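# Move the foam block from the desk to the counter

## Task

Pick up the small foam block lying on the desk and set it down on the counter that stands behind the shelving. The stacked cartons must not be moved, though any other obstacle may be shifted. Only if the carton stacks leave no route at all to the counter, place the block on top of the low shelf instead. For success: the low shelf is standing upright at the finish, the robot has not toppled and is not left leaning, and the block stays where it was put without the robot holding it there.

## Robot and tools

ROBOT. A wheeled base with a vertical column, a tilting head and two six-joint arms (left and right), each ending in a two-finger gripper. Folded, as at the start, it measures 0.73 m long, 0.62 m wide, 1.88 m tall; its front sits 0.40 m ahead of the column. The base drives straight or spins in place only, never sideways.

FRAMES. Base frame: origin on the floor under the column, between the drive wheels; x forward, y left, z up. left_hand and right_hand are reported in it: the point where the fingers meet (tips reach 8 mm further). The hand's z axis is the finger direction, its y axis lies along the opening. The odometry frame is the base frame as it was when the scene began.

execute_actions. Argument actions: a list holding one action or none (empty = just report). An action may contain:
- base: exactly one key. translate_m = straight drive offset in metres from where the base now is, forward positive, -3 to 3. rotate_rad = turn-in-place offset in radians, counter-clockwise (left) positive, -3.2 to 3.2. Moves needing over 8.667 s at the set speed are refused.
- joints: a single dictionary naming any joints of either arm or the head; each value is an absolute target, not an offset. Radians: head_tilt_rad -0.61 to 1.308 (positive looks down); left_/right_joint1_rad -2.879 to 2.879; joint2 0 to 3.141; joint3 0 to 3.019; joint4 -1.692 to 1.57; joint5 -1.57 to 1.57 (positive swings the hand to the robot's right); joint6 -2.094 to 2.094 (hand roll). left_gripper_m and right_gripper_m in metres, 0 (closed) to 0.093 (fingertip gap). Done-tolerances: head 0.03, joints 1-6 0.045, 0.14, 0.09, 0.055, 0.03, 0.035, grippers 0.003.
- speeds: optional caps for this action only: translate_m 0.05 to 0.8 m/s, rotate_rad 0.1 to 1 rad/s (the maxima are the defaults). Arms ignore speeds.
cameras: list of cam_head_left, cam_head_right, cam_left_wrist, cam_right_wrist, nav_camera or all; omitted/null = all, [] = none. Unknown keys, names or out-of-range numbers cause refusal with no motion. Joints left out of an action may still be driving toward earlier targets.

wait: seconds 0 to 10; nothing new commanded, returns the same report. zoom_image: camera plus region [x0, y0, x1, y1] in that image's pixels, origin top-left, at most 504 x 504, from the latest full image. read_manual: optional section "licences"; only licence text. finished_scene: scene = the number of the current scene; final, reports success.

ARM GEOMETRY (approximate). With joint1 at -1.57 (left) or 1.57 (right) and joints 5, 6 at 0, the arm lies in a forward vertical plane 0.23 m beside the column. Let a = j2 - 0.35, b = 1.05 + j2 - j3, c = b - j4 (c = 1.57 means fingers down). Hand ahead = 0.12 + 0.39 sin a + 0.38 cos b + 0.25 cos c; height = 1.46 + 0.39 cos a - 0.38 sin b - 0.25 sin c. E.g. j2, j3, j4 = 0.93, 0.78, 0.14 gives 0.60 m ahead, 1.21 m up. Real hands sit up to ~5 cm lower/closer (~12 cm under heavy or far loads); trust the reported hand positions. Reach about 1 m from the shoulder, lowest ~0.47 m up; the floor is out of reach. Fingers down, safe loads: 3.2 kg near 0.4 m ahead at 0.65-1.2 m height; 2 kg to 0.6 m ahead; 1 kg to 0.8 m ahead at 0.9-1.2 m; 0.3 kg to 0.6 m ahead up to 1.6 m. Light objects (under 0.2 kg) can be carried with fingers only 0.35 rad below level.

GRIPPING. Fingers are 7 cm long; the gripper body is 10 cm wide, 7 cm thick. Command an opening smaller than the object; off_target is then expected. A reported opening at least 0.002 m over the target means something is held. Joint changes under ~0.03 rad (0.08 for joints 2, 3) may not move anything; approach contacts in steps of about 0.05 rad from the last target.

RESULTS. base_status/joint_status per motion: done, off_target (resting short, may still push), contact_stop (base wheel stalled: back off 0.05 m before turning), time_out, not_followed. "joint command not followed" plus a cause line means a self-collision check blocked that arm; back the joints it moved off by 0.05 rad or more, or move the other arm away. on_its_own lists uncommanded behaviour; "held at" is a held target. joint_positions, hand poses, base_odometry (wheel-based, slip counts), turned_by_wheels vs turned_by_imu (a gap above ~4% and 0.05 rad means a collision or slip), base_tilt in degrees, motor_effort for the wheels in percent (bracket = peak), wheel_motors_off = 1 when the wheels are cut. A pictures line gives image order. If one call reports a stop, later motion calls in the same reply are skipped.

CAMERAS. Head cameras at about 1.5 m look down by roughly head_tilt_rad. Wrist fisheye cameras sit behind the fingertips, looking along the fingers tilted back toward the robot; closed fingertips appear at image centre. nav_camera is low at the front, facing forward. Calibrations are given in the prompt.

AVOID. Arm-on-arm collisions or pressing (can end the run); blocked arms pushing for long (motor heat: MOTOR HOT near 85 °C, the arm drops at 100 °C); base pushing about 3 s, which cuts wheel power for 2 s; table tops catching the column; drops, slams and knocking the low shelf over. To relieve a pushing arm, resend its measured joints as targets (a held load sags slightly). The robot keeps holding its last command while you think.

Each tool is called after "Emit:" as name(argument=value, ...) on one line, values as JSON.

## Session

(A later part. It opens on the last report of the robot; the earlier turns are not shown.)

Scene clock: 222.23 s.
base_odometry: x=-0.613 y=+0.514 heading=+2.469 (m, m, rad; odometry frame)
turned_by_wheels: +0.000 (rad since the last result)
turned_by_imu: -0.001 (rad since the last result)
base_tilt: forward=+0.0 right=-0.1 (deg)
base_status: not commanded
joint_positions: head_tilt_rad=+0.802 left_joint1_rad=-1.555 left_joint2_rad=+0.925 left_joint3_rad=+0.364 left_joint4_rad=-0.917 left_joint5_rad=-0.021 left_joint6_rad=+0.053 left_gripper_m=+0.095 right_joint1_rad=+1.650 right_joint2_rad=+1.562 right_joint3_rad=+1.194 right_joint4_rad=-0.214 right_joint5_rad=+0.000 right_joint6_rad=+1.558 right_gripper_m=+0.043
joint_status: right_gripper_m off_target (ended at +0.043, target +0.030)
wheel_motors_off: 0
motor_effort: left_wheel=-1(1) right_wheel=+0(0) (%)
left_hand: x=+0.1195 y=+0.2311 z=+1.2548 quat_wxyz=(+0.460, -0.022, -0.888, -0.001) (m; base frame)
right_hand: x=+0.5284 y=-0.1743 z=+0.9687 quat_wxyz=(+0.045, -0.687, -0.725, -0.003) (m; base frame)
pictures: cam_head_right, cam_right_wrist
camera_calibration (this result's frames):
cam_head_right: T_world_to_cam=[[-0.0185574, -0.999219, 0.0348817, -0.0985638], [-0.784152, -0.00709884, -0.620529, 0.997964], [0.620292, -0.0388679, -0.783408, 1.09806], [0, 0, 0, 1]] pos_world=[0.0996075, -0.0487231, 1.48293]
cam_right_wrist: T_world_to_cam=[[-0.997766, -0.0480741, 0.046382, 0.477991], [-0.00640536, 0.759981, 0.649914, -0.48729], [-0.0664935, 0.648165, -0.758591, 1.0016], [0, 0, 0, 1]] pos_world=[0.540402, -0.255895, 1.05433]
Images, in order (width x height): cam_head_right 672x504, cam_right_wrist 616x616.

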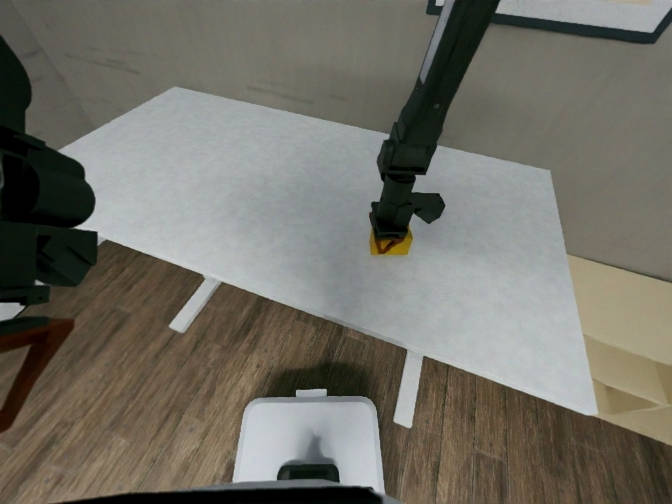

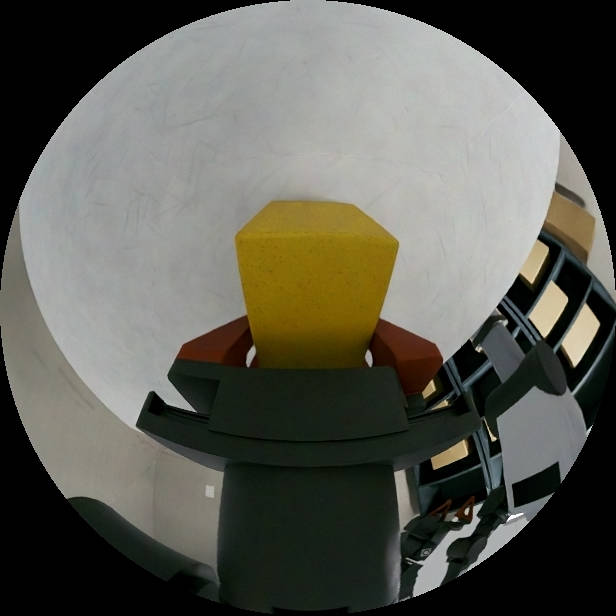

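Emit:
execute_actions(actions=[{"joints":{"right_joint1_rad":1.58,"right_joint2_rad":0.95,"right_joint3_rad":0.72,"right_joint4_rad":-0.29,"head_tilt_rad":0.4}}], cameras=["cam_head_right","cam_right_wrist"])

Emit:
execute_actions(actions=[{"base":{"translate_m":-0.6}}], cameras=[])

Emit:
execute_actions(actions=[{"base":{"rotate_rad":2.6},"speeds":{"rotate_rad":0.7}}], cameras=["cam_head_left","cam_head_right","nav_camera","cam_right_wrist"])

Scene clock: 236.50 s.
base_odometry: x=-0.613 y=+0.514 heading=+2.469 (m, m, rad; odometry frame)
turned_by_wheels: +0.000 (rad since the last result)
turned_by_imu: -0.001 (rad since the last result)
base_tilt: forward=+0.1 right=-0.1 (deg)
base_status: not commanded
joint_positions: head_tilt_rad=+0.419 left_joint1_rad=-1.555 left_joint2_rad=+0.925 left_joint3_rad=+0.364 left_joint4_rad=-0.917 left_joint5_rad=-0.021 left_joint6_rad=+0.053 left_gripper_m=+0.095 right_joint1_rad=+1.573 right_joint2_rad=+0.947 right_joint3_rad=+0.722 right_joint4_rad=-0.280 right_joint5_rad=+0.000 right_joint6_rad=+1.558 right_gripper_m=+0.043
joint_status: all done
wheel_motors_off: 0
motor_effort: left_wheel=+0(1) right_wheel=+0(1) (%)
left_hand: x=+0.1195 y=+0.2311 z=+1.2548 quat_wxyz=(+0.460, -0.022, -0.888, -0.001) (m; base frame)
right_hand: x=+0.4586 y=-0.2246 z=+1.1628 quat_wxyz=(-0.006, -0.702, -0.712, -0.007) (m; base frame)
pictures: cam_head_right, cam_right_wrist
camera_calibration (this result's frames):
cam_head_right: T_world_to_cam=[[-0.0302667, -0.999219, 0.0253975, -0.0833727], [-0.494814, -0.00709884, -0.86897, 1.3661], [0.868472, -0.0388679, -0.494213, 0.640292], [0, 0, 0, 1]] pos_world=[0.117364, -0.0487231, 1.50566]
cam_right_wrist: T_world_to_cam=[[-0.999531, -0.00629962, -0.0299764, 0.495878], [-0.0229807, 0.801254, 0.597883, -0.49827], [0.0202522, 0.598292, -0.801023, 1.17518], [0, 0, 0, 1]] pos_world=[0.460395, -0.300733, 1.25411]
Images, in order (width x height): cam_head_right 672x504, cam_right_wrist 616x616.

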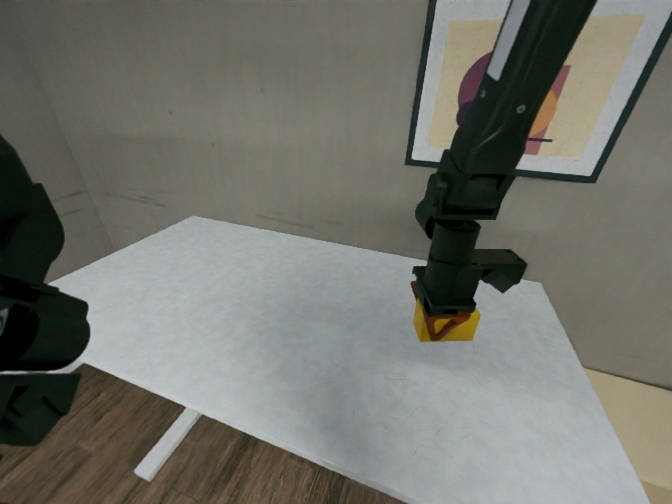

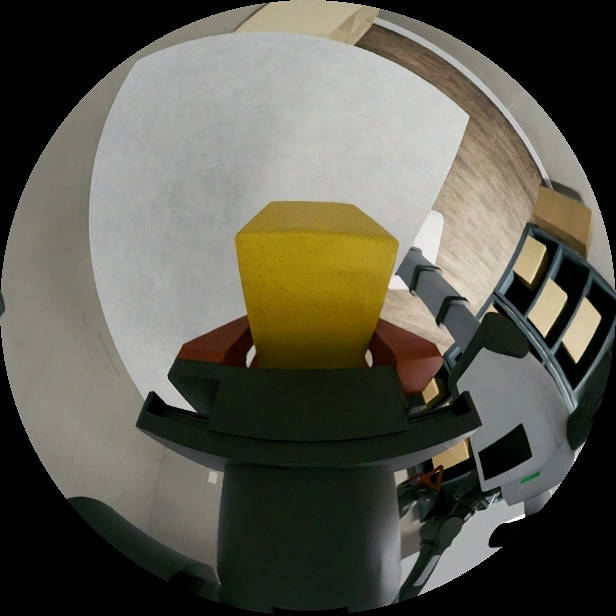

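Scene clock: 239.30 s.
base_odometry: x=-0.144 y=+0.140 heading=+2.468 (m, m, rad; odometry frame)
turned_by_wheels: +0.000 (rad since the last result)
turned_by_imu: -0.001 (rad since the last result)
base_tilt: forward=+0.0 right=-0.1 (deg)
base_status: done
joint_positions: head_tilt_rad=+0.418 left_joint1_rad=-1.555 left_joint2_rad=+0.924 left_joint3_rad=+0.361 left_joint4_rad=-0.917 left_joint5_rad=-0.021 left_joint6_rad=+0.053 left_gripper_m=+0.095 right_joint1_rad=+1.573 right_joint2_rad=+0.947 right_joint3_rad=+0.716 right_joint4_rad=-0.280 right_joint5_rad=+0.000 right_joint6_rad=+1.558 right_gripper_m=+0.043
joint_status: not commanded
wheel_motors_off: 0
motor_effort: left_wheel=+2(38) right_wheel=+1(40) (%)
left_hand: x=+0.1183 y=+0.2311 z=+1.2553 quat_wxyz=(+0.460, -0.022, -0.887, -0.001) (m; base frame)
right_hand: x=+0.4545 y=-0.2246 z=+1.1620 quat_wxyz=(-0.004, -0.702, -0.712, -0.005) (m; base frame)
pictures: none
No camera images: the call's "cameras" was empty. Leave "cameras" out to get every camera's image.

Scene clock: 244.20 s.
base_odometry: x=-0.144 y=+0.140 heading=-1.216 (m, m, rad; odometry frame)
turned_by_wheels: +2.599 (rad since the last result)
turned_by_imu: +2.574 (rad since the last result)
base_tilt: forward=+0.0 right=-0.1 (deg)
base_status: done
joint_positions: head_tilt_rad=+0.418 left_joint1_rad=-1.555 left_joint2_rad=+0.924 left_joint3_rad=+0.361 left_joint4_rad=-0.917 left_joint5_rad=-0.021 left_joint6_rad=+0.053 left_gripper_m=+0.095 right_joint1_rad=+1.573 right_joint2_rad=+0.947 right_joint3_rad=+0.716 right_joint4_rad=-0.280 right_joint5_rad=+0.000 right_joint6_rad=+1.558 right_gripper_m=+0.043
joint_status: not commanded
wheel_motors_off: 0
motor_effort: left_wheel=-5(44) right_wheel=+5(56) (%)
left_hand: x=+0.1183 y=+0.2311 z=+1.2553 quat_wxyz=(+0.460, -0.022, -0.887, -0.001) (m; base frame)
right_hand: x=+0.4545 y=-0.2246 z=+1.1620 quat_wxyz=(-0.004, -0.702, -0.712, -0.005) (m; base frame)
pictures: cam_head_left, cam_head_right, cam_right_wrist, nav_camera
camera_calibration (this result's frames):
cam_head_left: T_world_to_cam=[[-0.0356131, -0.999046, 0.0252813, 0.00966501], [-0.487389, -0.004722, -0.873172, 1.36815], [0.872458, -0.0434182, -0.486756, 0.626793], [0, 0, 0, 1]] pos_world=[0.120313, 0.0433305, 1.49948]
cam_head_right: T_world_to_cam=[[-0.0302786, -0.999219, 0.0253833, -0.0833503], [-0.494407, -0.00709884, -0.869202, 1.36643], [0.868703, -0.0388679, -0.493806, 0.639654], [0, 0, 0, 1]] pos_world=[0.11738, -0.0487231, 1.50569]
cam_right_wrist: T_world_to_cam=[[-0.999713, -0.00631169, -0.0231124, 0.483882], [-0.0188844, 0.801258, 0.598021, -0.499862], [0.0147444, 0.598286, -0.801147, 1.17721], [0, 0, 0, 1]] pos_world=[0.456946, -0.300735, 1.25323]
Images, in order (width x height): cam_head_left 672x504, cam_head_right 672x504, cam_right_wrist 616x616, nav_camera 672x504.

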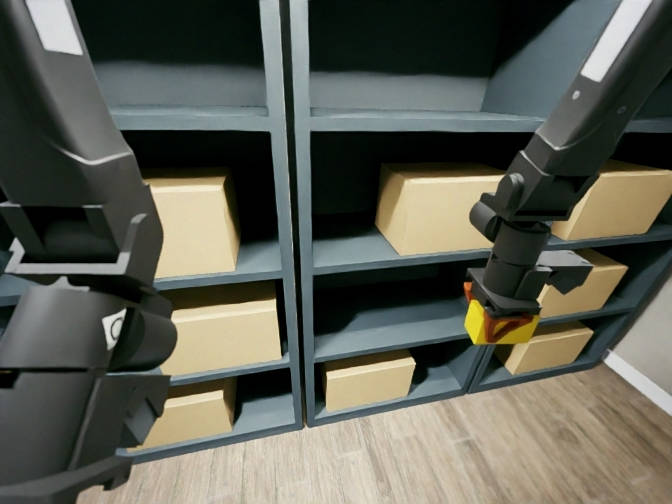

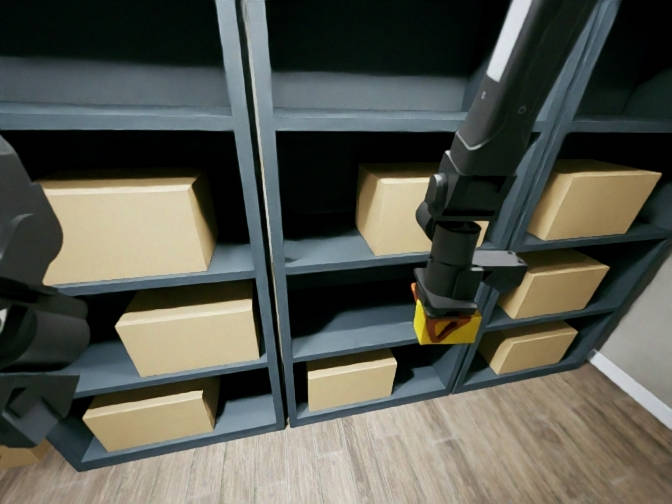

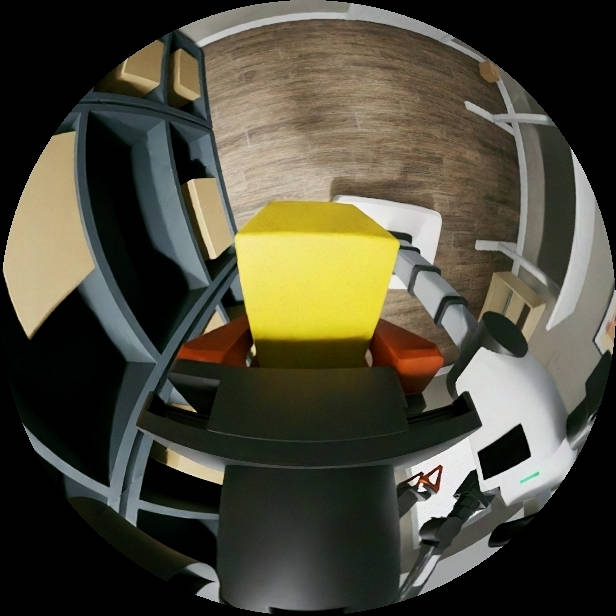

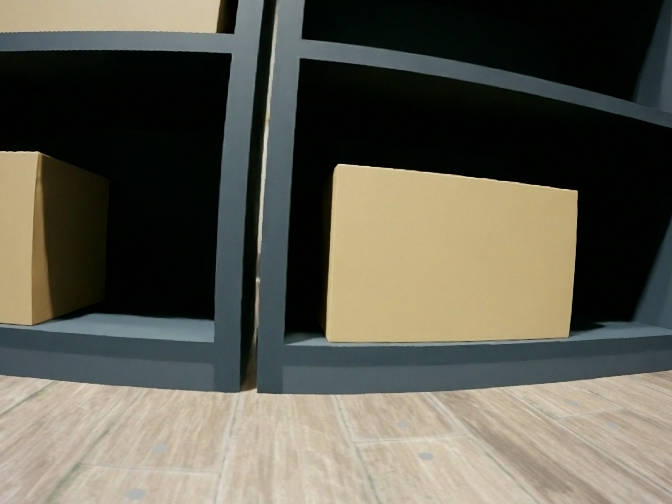

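Emit:
execute_actions(actions=[{"base":{"rotate_rad":-0.8},"speeds":{"rotate_rad":0.7},"joints":{"head_tilt_rad":0.3}}], cameras=["cam_head_left","cam_head_right","nav_camera"])

Scene clock: 257.33 s.
base_odometry: x=-0.144 y=+0.140 heading=-2.015 (m, m, rad; odometry frame)
turned_by_wheels: -0.799 (rad since the last result)
turned_by_imu: -0.794 (rad since the last result)
base_tilt: forward=+0.0 right=+0.0 (deg)
base_status: done
joint_positions: head_tilt_rad=+0.319 left_joint1_rad=-1.555 left_joint2_rad=+0.924 left_joint3_rad=+0.361 left_joint4_rad=-0.917 left_joint5_rad=-0.021 left_joint6_rad=+0.053 left_gripper_m=+0.095 right_joint1_rad=+1.573 right_joint2_rad=+0.947 right_joint3_rad=+0.716 right_joint4_rad=-0.280 right_joint5_rad=+0.000 right_joint6_rad=+1.558 right_gripper_m=+0.043
joint_status: all done
wheel_motors_off: 0
motor_effort: left_wheel=+0(20) right_wheel=-1(28) (%)
left_hand: x=+0.1183 y=+0.2311 z=+1.2553 quat_wxyz=(+0.460, -0.022, -0.887, -0.001) (m; base frame)
right_hand: x=+0.4545 y=-0.2244 z=+1.1620 quat_wxyz=(-0.004, -0.702, -0.712, -0.005) (m; base frame)
pictures: cam_head_left, cam_head_right, nav_camera
camera_calibration (this result's frames):
cam_head_left: T_world_to_cam=[[-0.0379401, -0.999046, 0.021633, 0.0153997], [-0.398589, -0.004722, -0.917117, 1.43138], [0.916344, -0.0434182, -0.39803, 0.487961], [0, 0, 0, 1]] pos_world=[0.123978, 0.0433305, 1.50664]
cam_head_right: T_world_to_cam=[[-0.0326419, -0.999219, 0.0222624, -0.0784259], [-0.405965, -0.00709884, -0.913861, 1.43079], [0.913305, -0.0388679, -0.405417, 0.501305], [0, 0, 0, 1]] pos_world=[0.120445, -0.0487231, 1.51252]
Images, in order (width x height): cam_head_left 672x504, cam_head_right 672x504, nav_camera 672x504.

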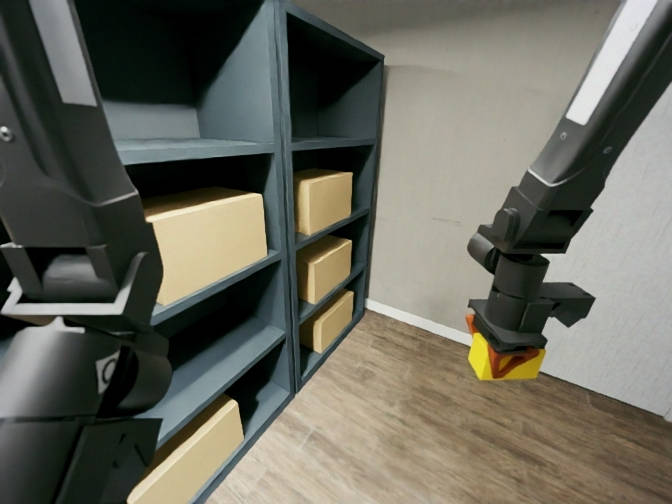

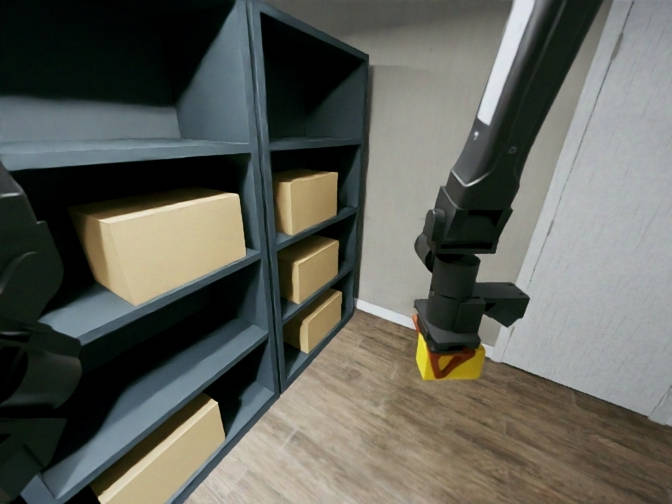

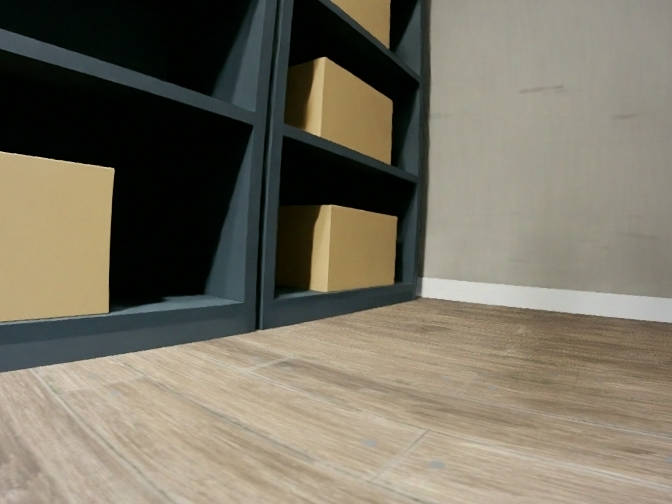

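Emit:
execute_actions(actions=[{"base":{"rotate_rad":2.6},"speeds":{"rotate_rad":0.7},"joints":{"head_tilt_rad":0.45}}], cameras=["cam_head_left","cam_head_right","nav_camera"])

Scene clock: 276.43 s.
base_odometry: x=-0.144 y=+0.140 heading=+0.585 (m, m, rad; odometry frame)
turned_by_wheels: +2.599 (rad since the last result)
turned_by_imu: +2.577 (rad since the last result)
base_tilt: forward=+0.0 right=-0.1 (deg)
base_status: done
joint_positions: head_tilt_rad=+0.454 left_joint1_rad=-1.555 left_joint2_rad=+0.924 left_joint3_rad=+0.361 left_joint4_rad=-0.917 left_joint5_rad=-0.021 left_joint6_rad=+0.053 left_gripper_m=+0.095 right_joint1_rad=+1.573 right_joint2_rad=+0.947 right_joint3_rad=+0.716 right_joint4_rad=-0.280 right_joint5_rad=+0.000 right_joint6_rad=+1.558 right_gripper_m=+0.043
joint_status: all done
wheel_motors_off: 0
motor_effort: left_wheel=-3(21) right_wheel=+5(40) (%)
left_hand: x=+0.1183 y=+0.2311 z=+1.2553 quat_wxyz=(+0.460, -0.022, -0.887, -0.001) (m; base frame)
right_hand: x=+0.4545 y=-0.2244 z=+1.1620 quat_wxyz=(-0.004, -0.702, -0.712, -0.005) (m; base frame)
pictures: cam_head_left, cam_head_right, nav_camera
camera_calibration (this result's frames):
cam_head_left: T_world_to_cam=[[-0.0346807, -0.999046, 0.026546, 0.00767076], [-0.518483, -0.004722, -0.855075, 1.34183], [0.854385, -0.0434182, -0.517824, 0.675543], [0, 0, 0, 1]] pos_world=[0.11881, 0.0433305, 1.49698]
cam_head_right: T_world_to_cam=[[-0.0293459, -0.999219, 0.0264561, -0.0850489], [-0.525353, -0.00709884, -0.850855, 1.33973], [0.850378, -0.0388679, -0.524734, 0.688201], [0, 0, 0, 1]] pos_world=[0.116103, -0.0487231, 1.50329]
Images, in order (width x height): cam_head_left 672x504, cam_head_right 672x504, nav_camera 672x504.

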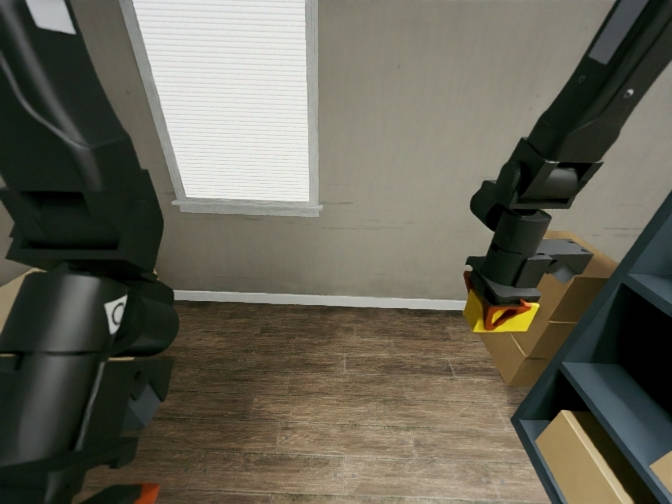

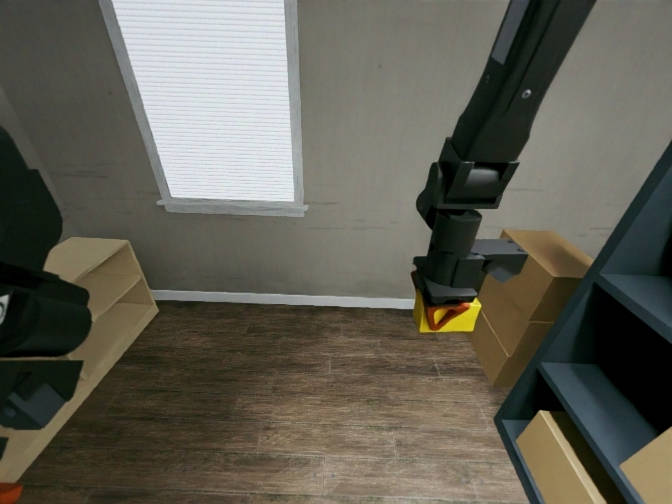

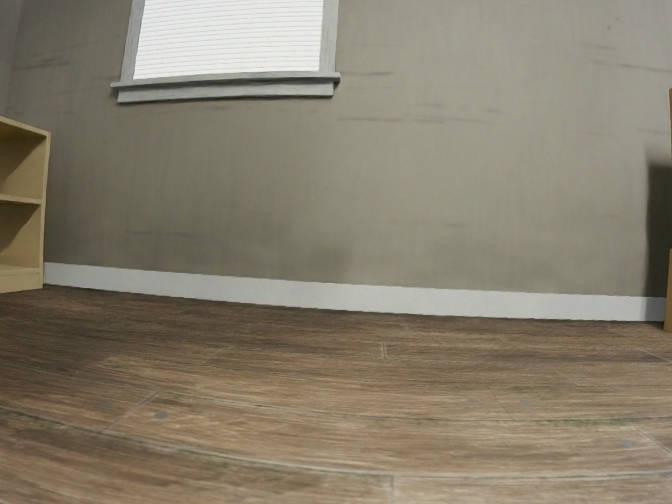

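Emit:
execute_actions(actions=[{"base":{"translate_m":0.9}}], cameras=[])

Emit:
execute_actions(actions=[{"base":{"rotate_rad":-1.3},"speeds":{"rotate_rad":0.7},"joints":{"head_tilt_rad":0.5}}], cameras=["cam_head_left","cam_head_right","nav_camera"])

Scene clock: 301.23 s.
base_odometry: x=+0.607 y=+0.637 heading=+0.584 (m, m, rad; odometry frame)
turned_by_wheels: +0.000 (rad since the last result)
turned_by_imu: -0.002 (rad since the last result)
base_tilt: forward=+0.0 right=-0.1 (deg)
base_status: done
joint_positions: head_tilt_rad=+0.455 left_joint1_rad=-1.555 left_joint2_rad=+0.924 left_joint3_rad=+0.366 left_joint4_rad=-0.917 left_joint5_rad=-0.021 left_joint6_rad=+0.053 left_gripper_m=+0.095 right_joint1_rad=+1.573 right_joint2_rad=+0.948 right_joint3_rad=+0.717 right_joint4_rad=-0.280 right_joint5_rad=+0.000 right_joint6_rad=+1.558 right_gripper_m=+0.043
joint_status: not commanded
wheel_motors_off: 0
motor_effort: left_wheel=-1(46) right_wheel=+0(65) (%)
left_hand: x=+0.1205 y=+0.2311 z=+1.2544 quat_wxyz=(+0.459, -0.022, -0.888, -0.001) (m; base frame)
right_hand: x=+0.4555 y=-0.2244 z=+1.1619 quat_wxyz=(-0.004, -0.702, -0.712, -0.006) (m; base frame)
pictures: none
No camera images: the call's "cameras" was empty. Leave "cameras" out to get every camera's image.

Scene clock: 304.17 s.
base_odometry: x=+0.607 y=+0.637 heading=-0.715 (m, m, rad; odometry frame)
turned_by_wheels: -1.299 (rad since the last result)
turned_by_imu: -1.288 (rad since the last result)
base_tilt: forward=+0.0 right=-0.1 (deg)
base_status: done
joint_positions: head_tilt_rad=+0.504 left_joint1_rad=-1.555 left_joint2_rad=+0.924 left_joint3_rad=+0.366 left_joint4_rad=-0.917 left_joint5_rad=-0.021 left_joint6_rad=+0.053 left_gripper_m=+0.095 right_joint1_rad=+1.573 right_joint2_rad=+0.948 right_joint3_rad=+0.717 right_joint4_rad=-0.280 right_joint5_rad=+0.000 right_joint6_rad=+1.558 right_gripper_m=+0.043
joint_status: all done
wheel_motors_off: 0
motor_effort: left_wheel=+2(32) right_wheel=-4(52) (%)
left_hand: x=+0.1205 y=+0.2311 z=+1.2544 quat_wxyz=(+0.459, -0.022, -0.888, -0.001) (m; base frame)
right_hand: x=+0.4555 y=-0.2244 z=+1.1619 quat_wxyz=(-0.004, -0.702, -0.712, -0.006) (m; base frame)
pictures: cam_head_left, cam_head_right, nav_camera
camera_calibration (this result's frames):
cam_head_left: T_world_to_cam=[[-0.033319, -0.999046, 0.0282362, 0.00499983], [-0.560323, -0.004722, -0.828261, 1.30263], [0.827604, -0.0434182, -0.559631, 0.741264], [0, 0, 0, 1]] pos_world=[0.116588, 0.0433305, 1.49361]
cam_head_right: T_world_to_cam=[[-0.0279954, -0.999219, 0.0278813, -0.0873113], [-0.566975, -0.00709884, -0.823705, 1.3], [0.823259, -0.0388679, -0.566333, 0.753619], [0, 0, 0, 1]] pos_world=[0.114197, -0.0487231, 1.50005]
Images, in order (width x height): cam_head_left 672x504, cam_head_right 672x504, nav_camera 672x504.

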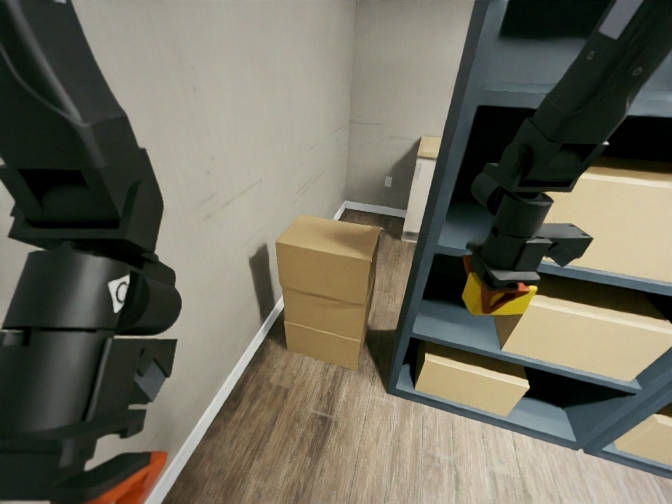

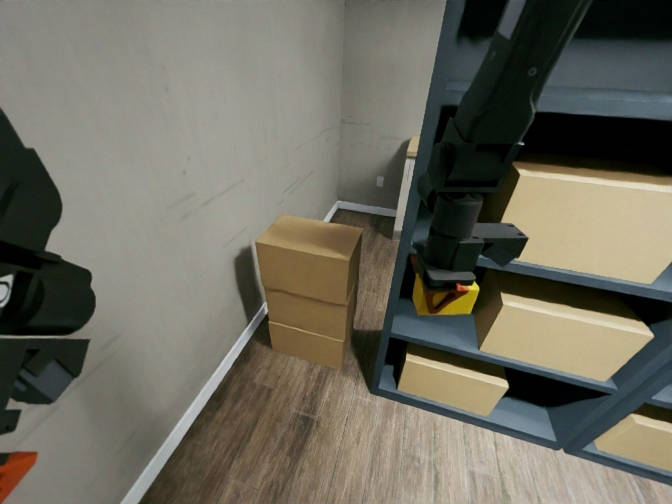

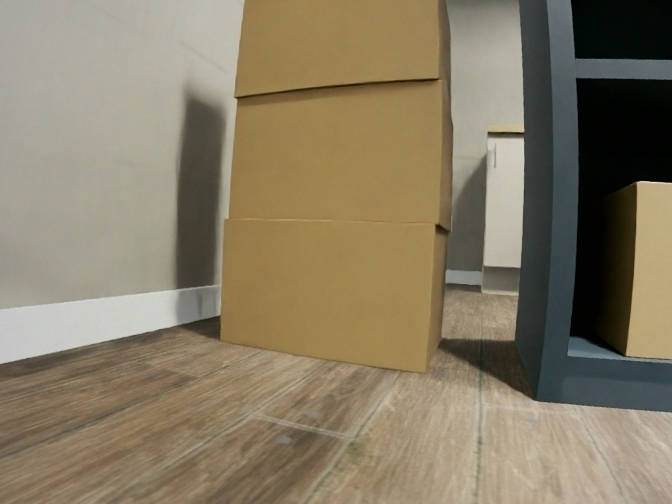

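Emit:
execute_actions(actions=[{"base":{"rotate_rad":2.88},"speeds":{"rotate_rad":0.7},"joints":{"head_tilt_rad":0.7}}], cameras=[])

Emit:
execute_actions(actions=[{"base":{"translate_m":0.5}}], cameras=["cam_head_left","cam_head_right","nav_camera"])

Scene clock: 361.20 s.
base_odometry: x=+0.607 y=+0.637 heading=+2.165 (m, m, rad; odometry frame)
turned_by_wheels: +2.879 (rad since the last result)
turned_by_imu: +2.851 (rad since the last result)
base_tilt: forward=+0.0 right=-0.1 (deg)
base_status: done
joint_positions: head_tilt_rad=+0.703 left_joint1_rad=-1.555 left_joint2_rad=+0.924 left_joint3_rad=+0.366 left_joint4_rad=-0.917 left_joint5_rad=-0.021 left_joint6_rad=+0.053 left_gripper_m=+0.095 right_joint1_rad=+1.573 right_joint2_rad=+0.948 right_joint3_rad=+0.717 right_joint4_rad=-0.280 right_joint5_rad=+0.000 right_joint6_rad=+1.558 right_gripper_m=+0.043
joint_status: all done
wheel_motors_off: 0
motor_effort: left_wheel=-4(23) right_wheel=+4(35) (%)
left_hand: x=+0.1205 y=+0.2311 z=+1.2544 quat_wxyz=(+0.459, -0.022, -0.888, -0.001) (m; base frame)
right_hand: x=+0.4555 y=-0.2244 z=+1.1619 quat_wxyz=(-0.004, -0.702, -0.712, -0.006) (m; base frame)
pictures: none
No camera images: the call's "cameras" was empty. Leave "cameras" out to get every camera's image.

Scene clock: 363.63 s.
base_odometry: x=+0.327 y=+1.051 heading=+2.164 (m, m, rad; odometry frame)
turned_by_wheels: +0.000 (rad since the last result)
turned_by_imu: -0.001 (rad since the last result)
base_tilt: forward=+0.0 right=-0.1 (deg)
base_status: done
joint_positions: head_tilt_rad=+0.703 left_joint1_rad=-1.555 left_joint2_rad=+0.924 left_joint3_rad=+0.366 left_joint4_rad=-0.917 left_joint5_rad=-0.021 left_joint6_rad=+0.053 left_gripper_m=+0.095 right_joint1_rad=+1.573 right_joint2_rad=+0.948 right_joint3_rad=+0.717 right_joint4_rad=-0.280 right_joint5_rad=+0.000 right_joint6_rad=+1.558 right_gripper_m=+0.043
joint_status: not commanded
wheel_motors_off: 0
motor_effort: left_wheel=+1(43) right_wheel=+0(61) (%)
left_hand: x=+0.1205 y=+0.2311 z=+1.2544 quat_wxyz=(+0.459, -0.022, -0.888, -0.001) (m; base frame)
right_hand: x=+0.4553 y=-0.2244 z=+1.1618 quat_wxyz=(-0.004, -0.702, -0.712, -0.005) (m; base frame)
pictures: cam_head_left, cam_head_right, nav_camera
camera_calibration (this result's frames):
cam_head_left: T_world_to_cam=[[-0.0270692, -0.999046, 0.0342739, -0.00461071], [-0.713213, -0.004722, -0.700931, 1.11419], [0.700424, -0.0434182, -0.712405, 0.982895], [0, 0, 0, 1]] pos_world=[0.106086, 0.0433305, 1.48135]
cam_head_right: T_world_to_cam=[[-0.0219212, -0.999219, 0.032872, -0.0953007], [-0.718832, -0.00709884, -0.695148, 1.10961], [0.694839, -0.0388679, -0.718115, 0.993783], [0, 0, 0, 1]] pos_world=[0.105016, -0.0487231, 1.48813]
Images, in order (width x height): cam_head_left 672x504, cam_head_right 672x504, nav_camera 672x504.

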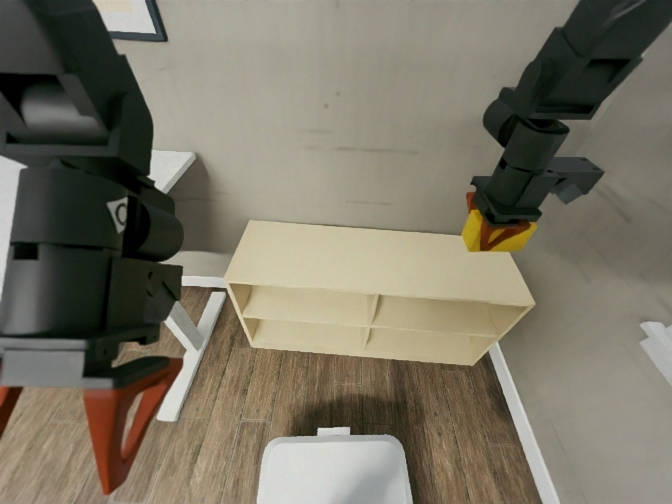

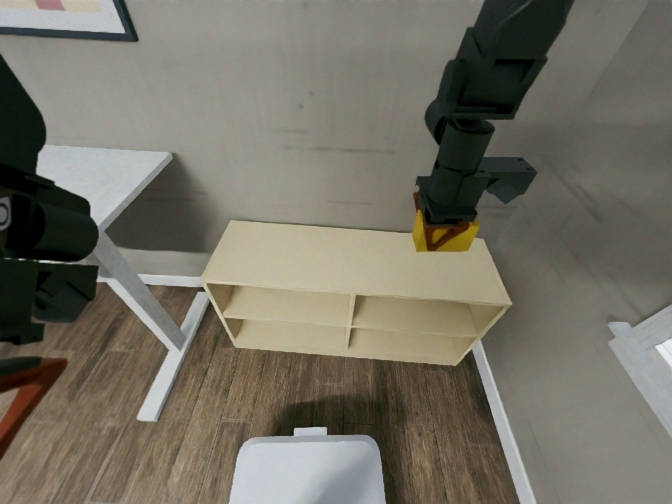

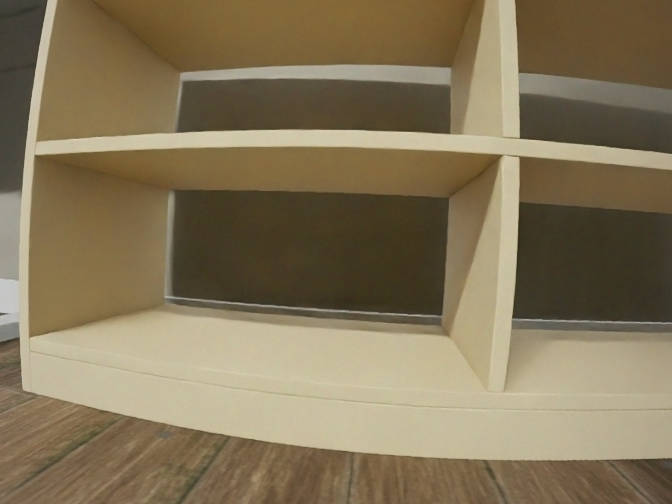

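Emit:
execute_actions(actions=[{"base":{"translate_m":0.27},"speeds":{"translate_m":0.3},"joints":{"head_tilt_rad":0.95}}], cameras=["nav_camera"])

Emit:
execute_actions(actions=[{"joints":{"right_joint2_rad":2.2,"right_joint3_rad":2.25,"right_joint4_rad":-0.57}}], cameras=["cam_head_right","cam_right_wrist"])

Scene clock: 379.13 s.
base_odometry: x=+0.176 y=+1.275 heading=+2.164 (m, m, rad; odometry frame)
turned_by_wheels: +0.000 (rad since the last result)
turned_by_imu: -0.002 (rad since the last result)
base_tilt: forward=+0.0 right=-0.1 (deg)
base_status: done
joint_positions: head_tilt_rad=+0.951 left_joint1_rad=-1.555 left_joint2_rad=+0.924 left_joint3_rad=+0.364 left_joint4_rad=-0.917 left_joint5_rad=-0.021 left_joint6_rad=+0.053 left_gripper_m=+0.095 right_joint1_rad=+1.573 right_joint2_rad=+0.948 right_joint3_rad=+0.717 right_joint4_rad=-0.280 right_joint5_rad=+0.000 right_joint6_rad=+1.558 right_gripper_m=+0.043
joint_status: all done
wheel_motors_off: 0
motor_effort: left_wheel=-1(30) right_wheel=+1(44) (%)
left_hand: x=+0.1197 y=+0.2311 z=+1.2547 quat_wxyz=(+0.459, -0.022, -0.888, -0.001) (m; base frame)
right_hand: x=+0.4549 y=-0.2244 z=+1.1617 quat_wxyz=(-0.004, -0.702, -0.712, -0.005) (m; base frame)
pictures: nav_camera
Images, in order (width x height): nav_camera 672x504.

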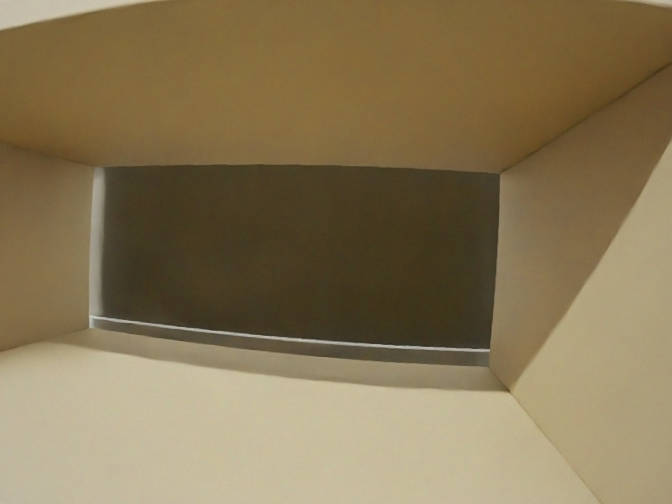

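Scene clock: 381.07 s.
base_odometry: x=+0.176 y=+1.275 heading=+2.164 (m, m, rad; odometry frame)
turned_by_wheels: +0.000 (rad since the last result)
turned_by_imu: +0.000 (rad since the last result)
base_tilt: forward=+0.0 right=-0.1 (deg)
base_status: not commanded
joint_positions: head_tilt_rad=+0.951 left_joint1_rad=-1.555 left_joint2_rad=+0.924 left_joint3_rad=+0.364 left_joint4_rad=-0.917 left_joint5_rad=-0.021 left_joint6_rad=+0.053 left_gripper_m=+0.095 right_joint1_rad=+1.573 right_joint2_rad=+2.202 right_joint3_rad=+2.232 right_joint4_rad=-0.559 right_joint5_rad=+0.000 right_joint6_rad=+1.558 right_gripper_m=+0.043
joint_status: all done
wheel_motors_off: 0
motor_effort: left_wheel=+0(0) right_wheel=+1(2) (%)
left_hand: x=+0.1197 y=+0.2311 z=+1.2547 quat_wxyz=(+0.459, -0.022, -0.888, -0.001) (m; base frame)
right_hand: x=+0.6927 y=-0.2233 z=+0.7773 quat_wxyz=(+0.002, -0.702, -0.712, +0.001) (m; base frame)
pictures: cam_head_right, cam_right_wrist
camera_calibration (this result's frames):
cam_head_right: T_world_to_cam=[[-0.0131999, -0.999219, 0.0372407, -0.102465], [-0.867229, -0.00709884, -0.497859, 0.813206], [0.497734, -0.0388679, -0.866458, 1.23209], [0, 0, 0, 1]] pos_world=[0.0906314, -0.0487231, 1.47623]
cam_right_wrist: T_world_to_cam=[[-0.999963, -0.00653121, -0.00556891, 0.69961], [-0.00856532, 0.801068, 0.598512, -0.273871], [0.000552071, 0.598537, -0.801095, 0.874592], [0, 0, 0, 1]] pos_world=[0.696755, -0.299517, 0.868442]
Images, in order (width x height): cam_head_right 672x504, cam_right_wrist 616x616.

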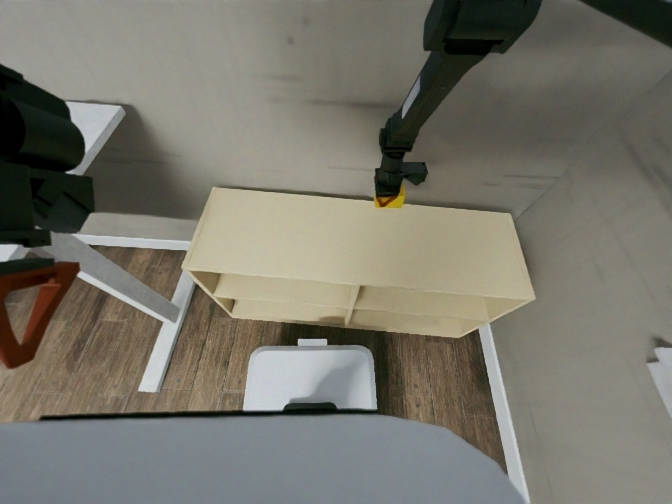

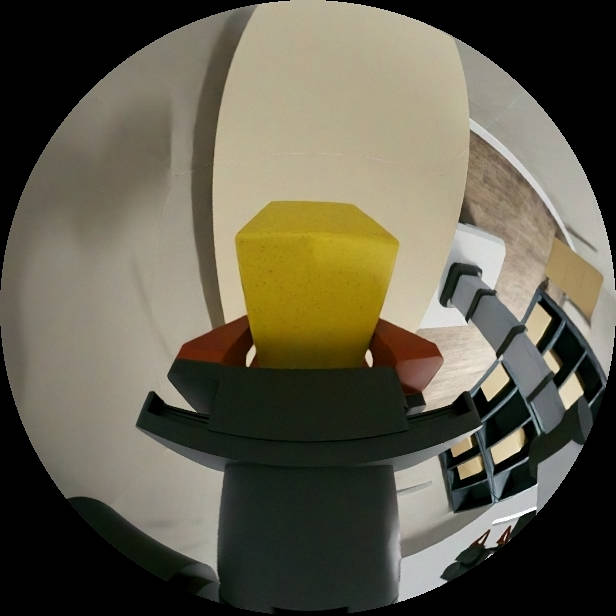

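Emit:
execute_actions(actions=[{"joints":{"right_joint2_rad":2.4,"right_joint3_rad":2.4,"right_joint4_rad":-0.52}}], cameras=["cam_head_right"])

Scene clock: 388.60 s.
base_odometry: x=+0.176 y=+1.275 heading=+2.164 (m, m, rad; odometry frame)
turned_by_wheels: +0.000 (rad since the last result)
turned_by_imu: -0.001 (rad since the last result)
base_tilt: forward=+0.0 right=-0.1 (deg)
base_status: not commanded
joint_positions: head_tilt_rad=+0.951 left_joint1_rad=-1.555 left_joint2_rad=+0.924 left_joint3_rad=+0.364 left_joint4_rad=-0.917 left_joint5_rad=-0.021 left_joint6_rad=+0.053 left_gripper_m=+0.095 right_joint1_rad=+1.573 right_joint2_rad=+2.417 right_joint3_rad=+2.386 right_joint4_rad=-0.527 right_joint5_rad=+0.000 right_joint6_rad=+1.558 right_gripper_m=+0.043
joint_status: all done
wheel_motors_off: 0
motor_effort: left_wheel=-2(1) right_wheel=+1(1) (%)
left_hand: x=+0.1197 y=+0.2311 z=+1.2547 quat_wxyz=(+0.459, -0.022, -0.888, -0.001) (m; base frame)
right_hand: x=+0.6336 y=-0.2232 z=+0.6895 quat_wxyz=(+0.013, -0.702, -0.712, +0.011) (m; base frame)
pictures: cam_head_right
camera_calibration (this result's frames):
cam_head_right: T_world_to_cam=[[-0.0131999, -0.999219, 0.0372407, -0.102465], [-0.867229, -0.00709884, -0.497858, 0.813206], [0.497734, -0.0388679, -0.866458, 1.23209], [0, 0, 0, 1]] pos_world=[0.0906314, -0.0487231, 1.47623]
Images, in order (width x height): cam_head_right 672x504.

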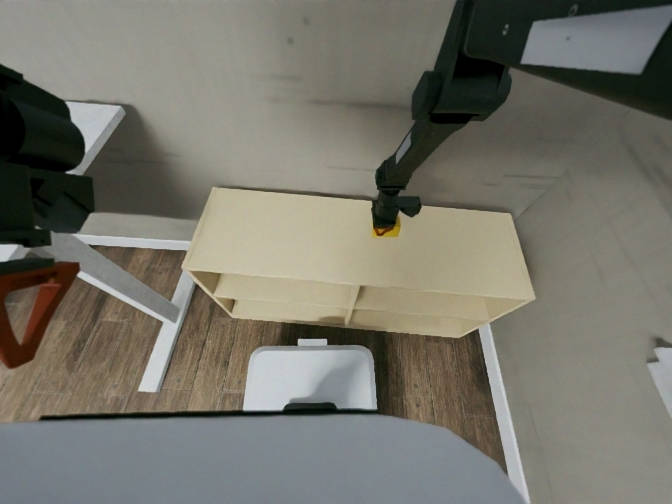

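Emit:
execute_actions(actions=[{"joints":{"right_joint2_rad":2.49,"right_joint3_rad":2.46,"right_joint4_rad":-0.48}}], cameras=["cam_head_right","cam_right_wrist"])

Scene clock: 400.97 s.
base_odometry: x=+0.176 y=+1.275 heading=+2.164 (m, m, rad; odometry frame)
turned_by_wheels: +0.000 (rad since the last result)
turned_by_imu: -0.001 (rad since the last result)
base_tilt: forward=+0.0 right=-0.1 (deg)
base_status: not commanded
joint_positions: head_tilt_rad=+0.951 left_joint1_rad=-1.555 left_joint2_rad=+0.924 left_joint3_rad=+0.364 left_joint4_rad=-0.917 left_joint5_rad=-0.021 left_joint6_rad=+0.053 left_gripper_m=+0.095 right_joint1_rad=+1.573 right_joint2_rad=+2.484 right_joint3_rad=+2.445 right_joint4_rad=-0.490 right_joint5_rad=+0.000 right_joint6_rad=+1.558 right_gripper_m=+0.043
joint_status: all done
wheel_motors_off: 0
motor_effort: left_wheel=-1(3) right_wheel=+1(1) (%)
left_hand: x=+0.1197 y=+0.2311 z=+1.2547 quat_wxyz=(+0.459, -0.022, -0.888, -0.001) (m; base frame)
right_hand: x=+0.6251 y=-0.2232 z=+0.6657 quat_wxyz=(+0.002, -0.702, -0.712, +0.001) (m; base frame)
pictures: cam_head_right, cam_right_wrist
camera_calibration (this result's frames):
cam_head_right: T_world_to_cam=[[-0.0131999, -0.999219, 0.0372407, -0.102465], [-0.867229, -0.00709884, -0.497859, 0.813206], [0.497734, -0.0388679, -0.866458, 1.23209], [0, 0, 0, 1]] pos_world=[0.0906314, -0.0487231, 1.47623]
cam_right_wrist: T_world_to_cam=[[-0.999963, -0.00653121, -0.00556891, 0.6314], [-0.00856532, 0.801068, 0.598512, -0.207823], [0.000552071, 0.598537, -0.801095, 0.785201], [0, 0, 0, 1]] pos_world=[0.629163, -0.299368, 0.756921]
Images, in order (width x height): cam_head_right 672x504, cam_right_wrist 616x616.

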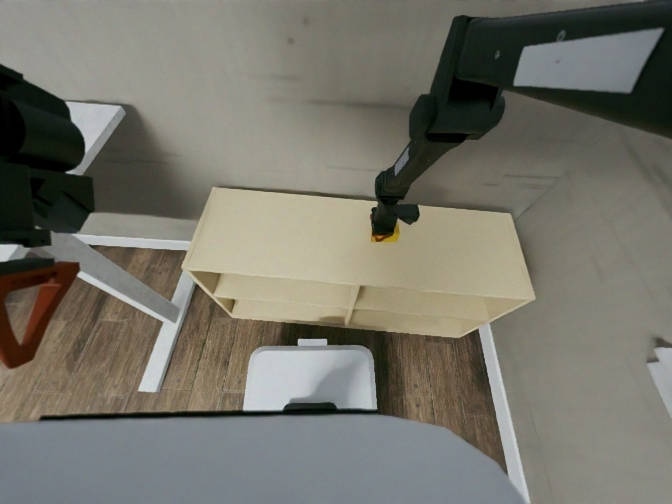

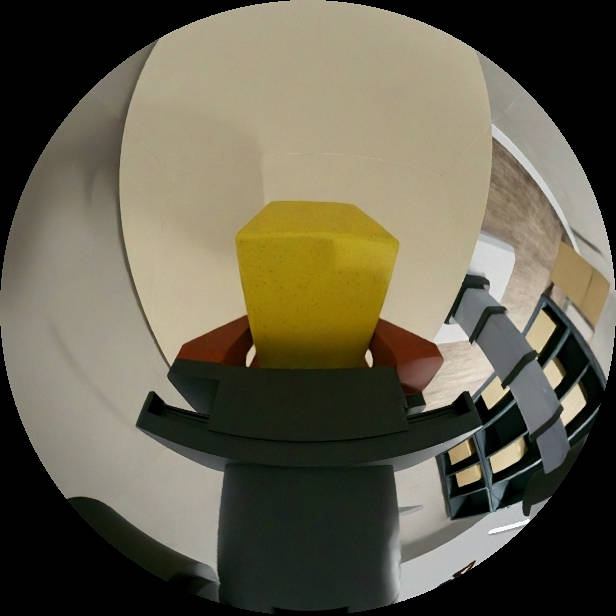

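Emit:
execute_actions(actions=[{"joints":{"right_joint2_rad":2.54,"right_joint3_rad":2.49,"right_joint4_rad":-0.46}}], cameras=["cam_right_wrist"])

Scene clock: 408.27 s.
base_odometry: x=+0.176 y=+1.275 heading=+2.164 (m, m, rad; odometry frame)
turned_by_wheels: +0.000 (rad since the last result)
turned_by_imu: -0.001 (rad since the last result)
base_tilt: forward=+0.0 right=-0.1 (deg)
base_status: not commanded
joint_positions: head_tilt_rad=+0.951 left_joint1_rad=-1.555 left_joint2_rad=+0.924 left_joint3_rad=+0.364 left_joint4_rad=-0.917 left_joint5_rad=-0.021 left_joint6_rad=+0.053 left_gripper_m=+0.095 right_joint1_rad=+1.573 right_joint2_rad=+2.533 right_joint3_rad=+2.474 right_joint4_rad=-0.471 right_joint5_rad=+0.000 right_joint6_rad=+1.558 right_gripper_m=+0.043
joint_status: all done
wheel_motors_off: 0
motor_effort: left_wheel=+1(2) right_wheel=+1(2) (%)
left_hand: x=+0.1197 y=+0.2311 z=+1.2547 quat_wxyz=(+0.459, -0.022, -0.888, -0.001) (m; base frame)
right_hand: x=+0.6074 y=-0.2232 z=+0.6466 quat_wxyz=(+0.003, -0.702, -0.712, +0.002) (m; base frame)
pictures: cam_right_wrist
camera_calibration (this result's frames):
cam_right_wrist: T_world_to_cam=[[-0.99997, -0.00653437, -0.00404305, 0.61259], [-0.00765457, 0.801069, 0.598523, -0.197106], [-0.000672202, 0.598536, -0.801096, 0.770627], [0, 0, 0, 1]] pos_world=[0.611582, -0.299349, 0.737795]
Images, in order (width x height): cam_right_wrist 616x616.

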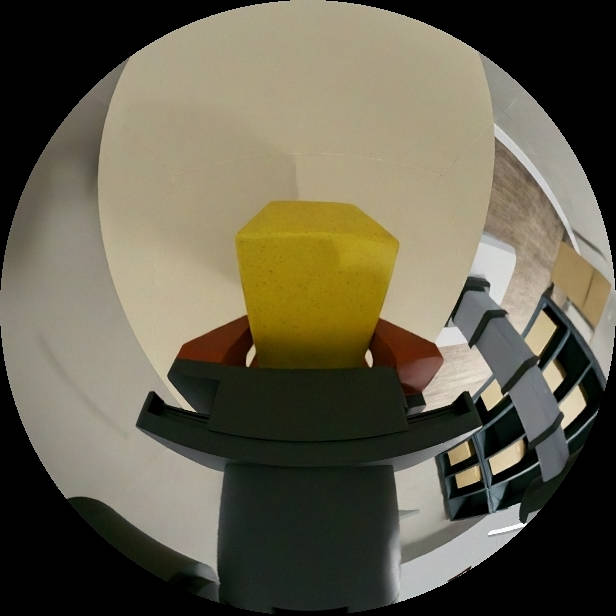

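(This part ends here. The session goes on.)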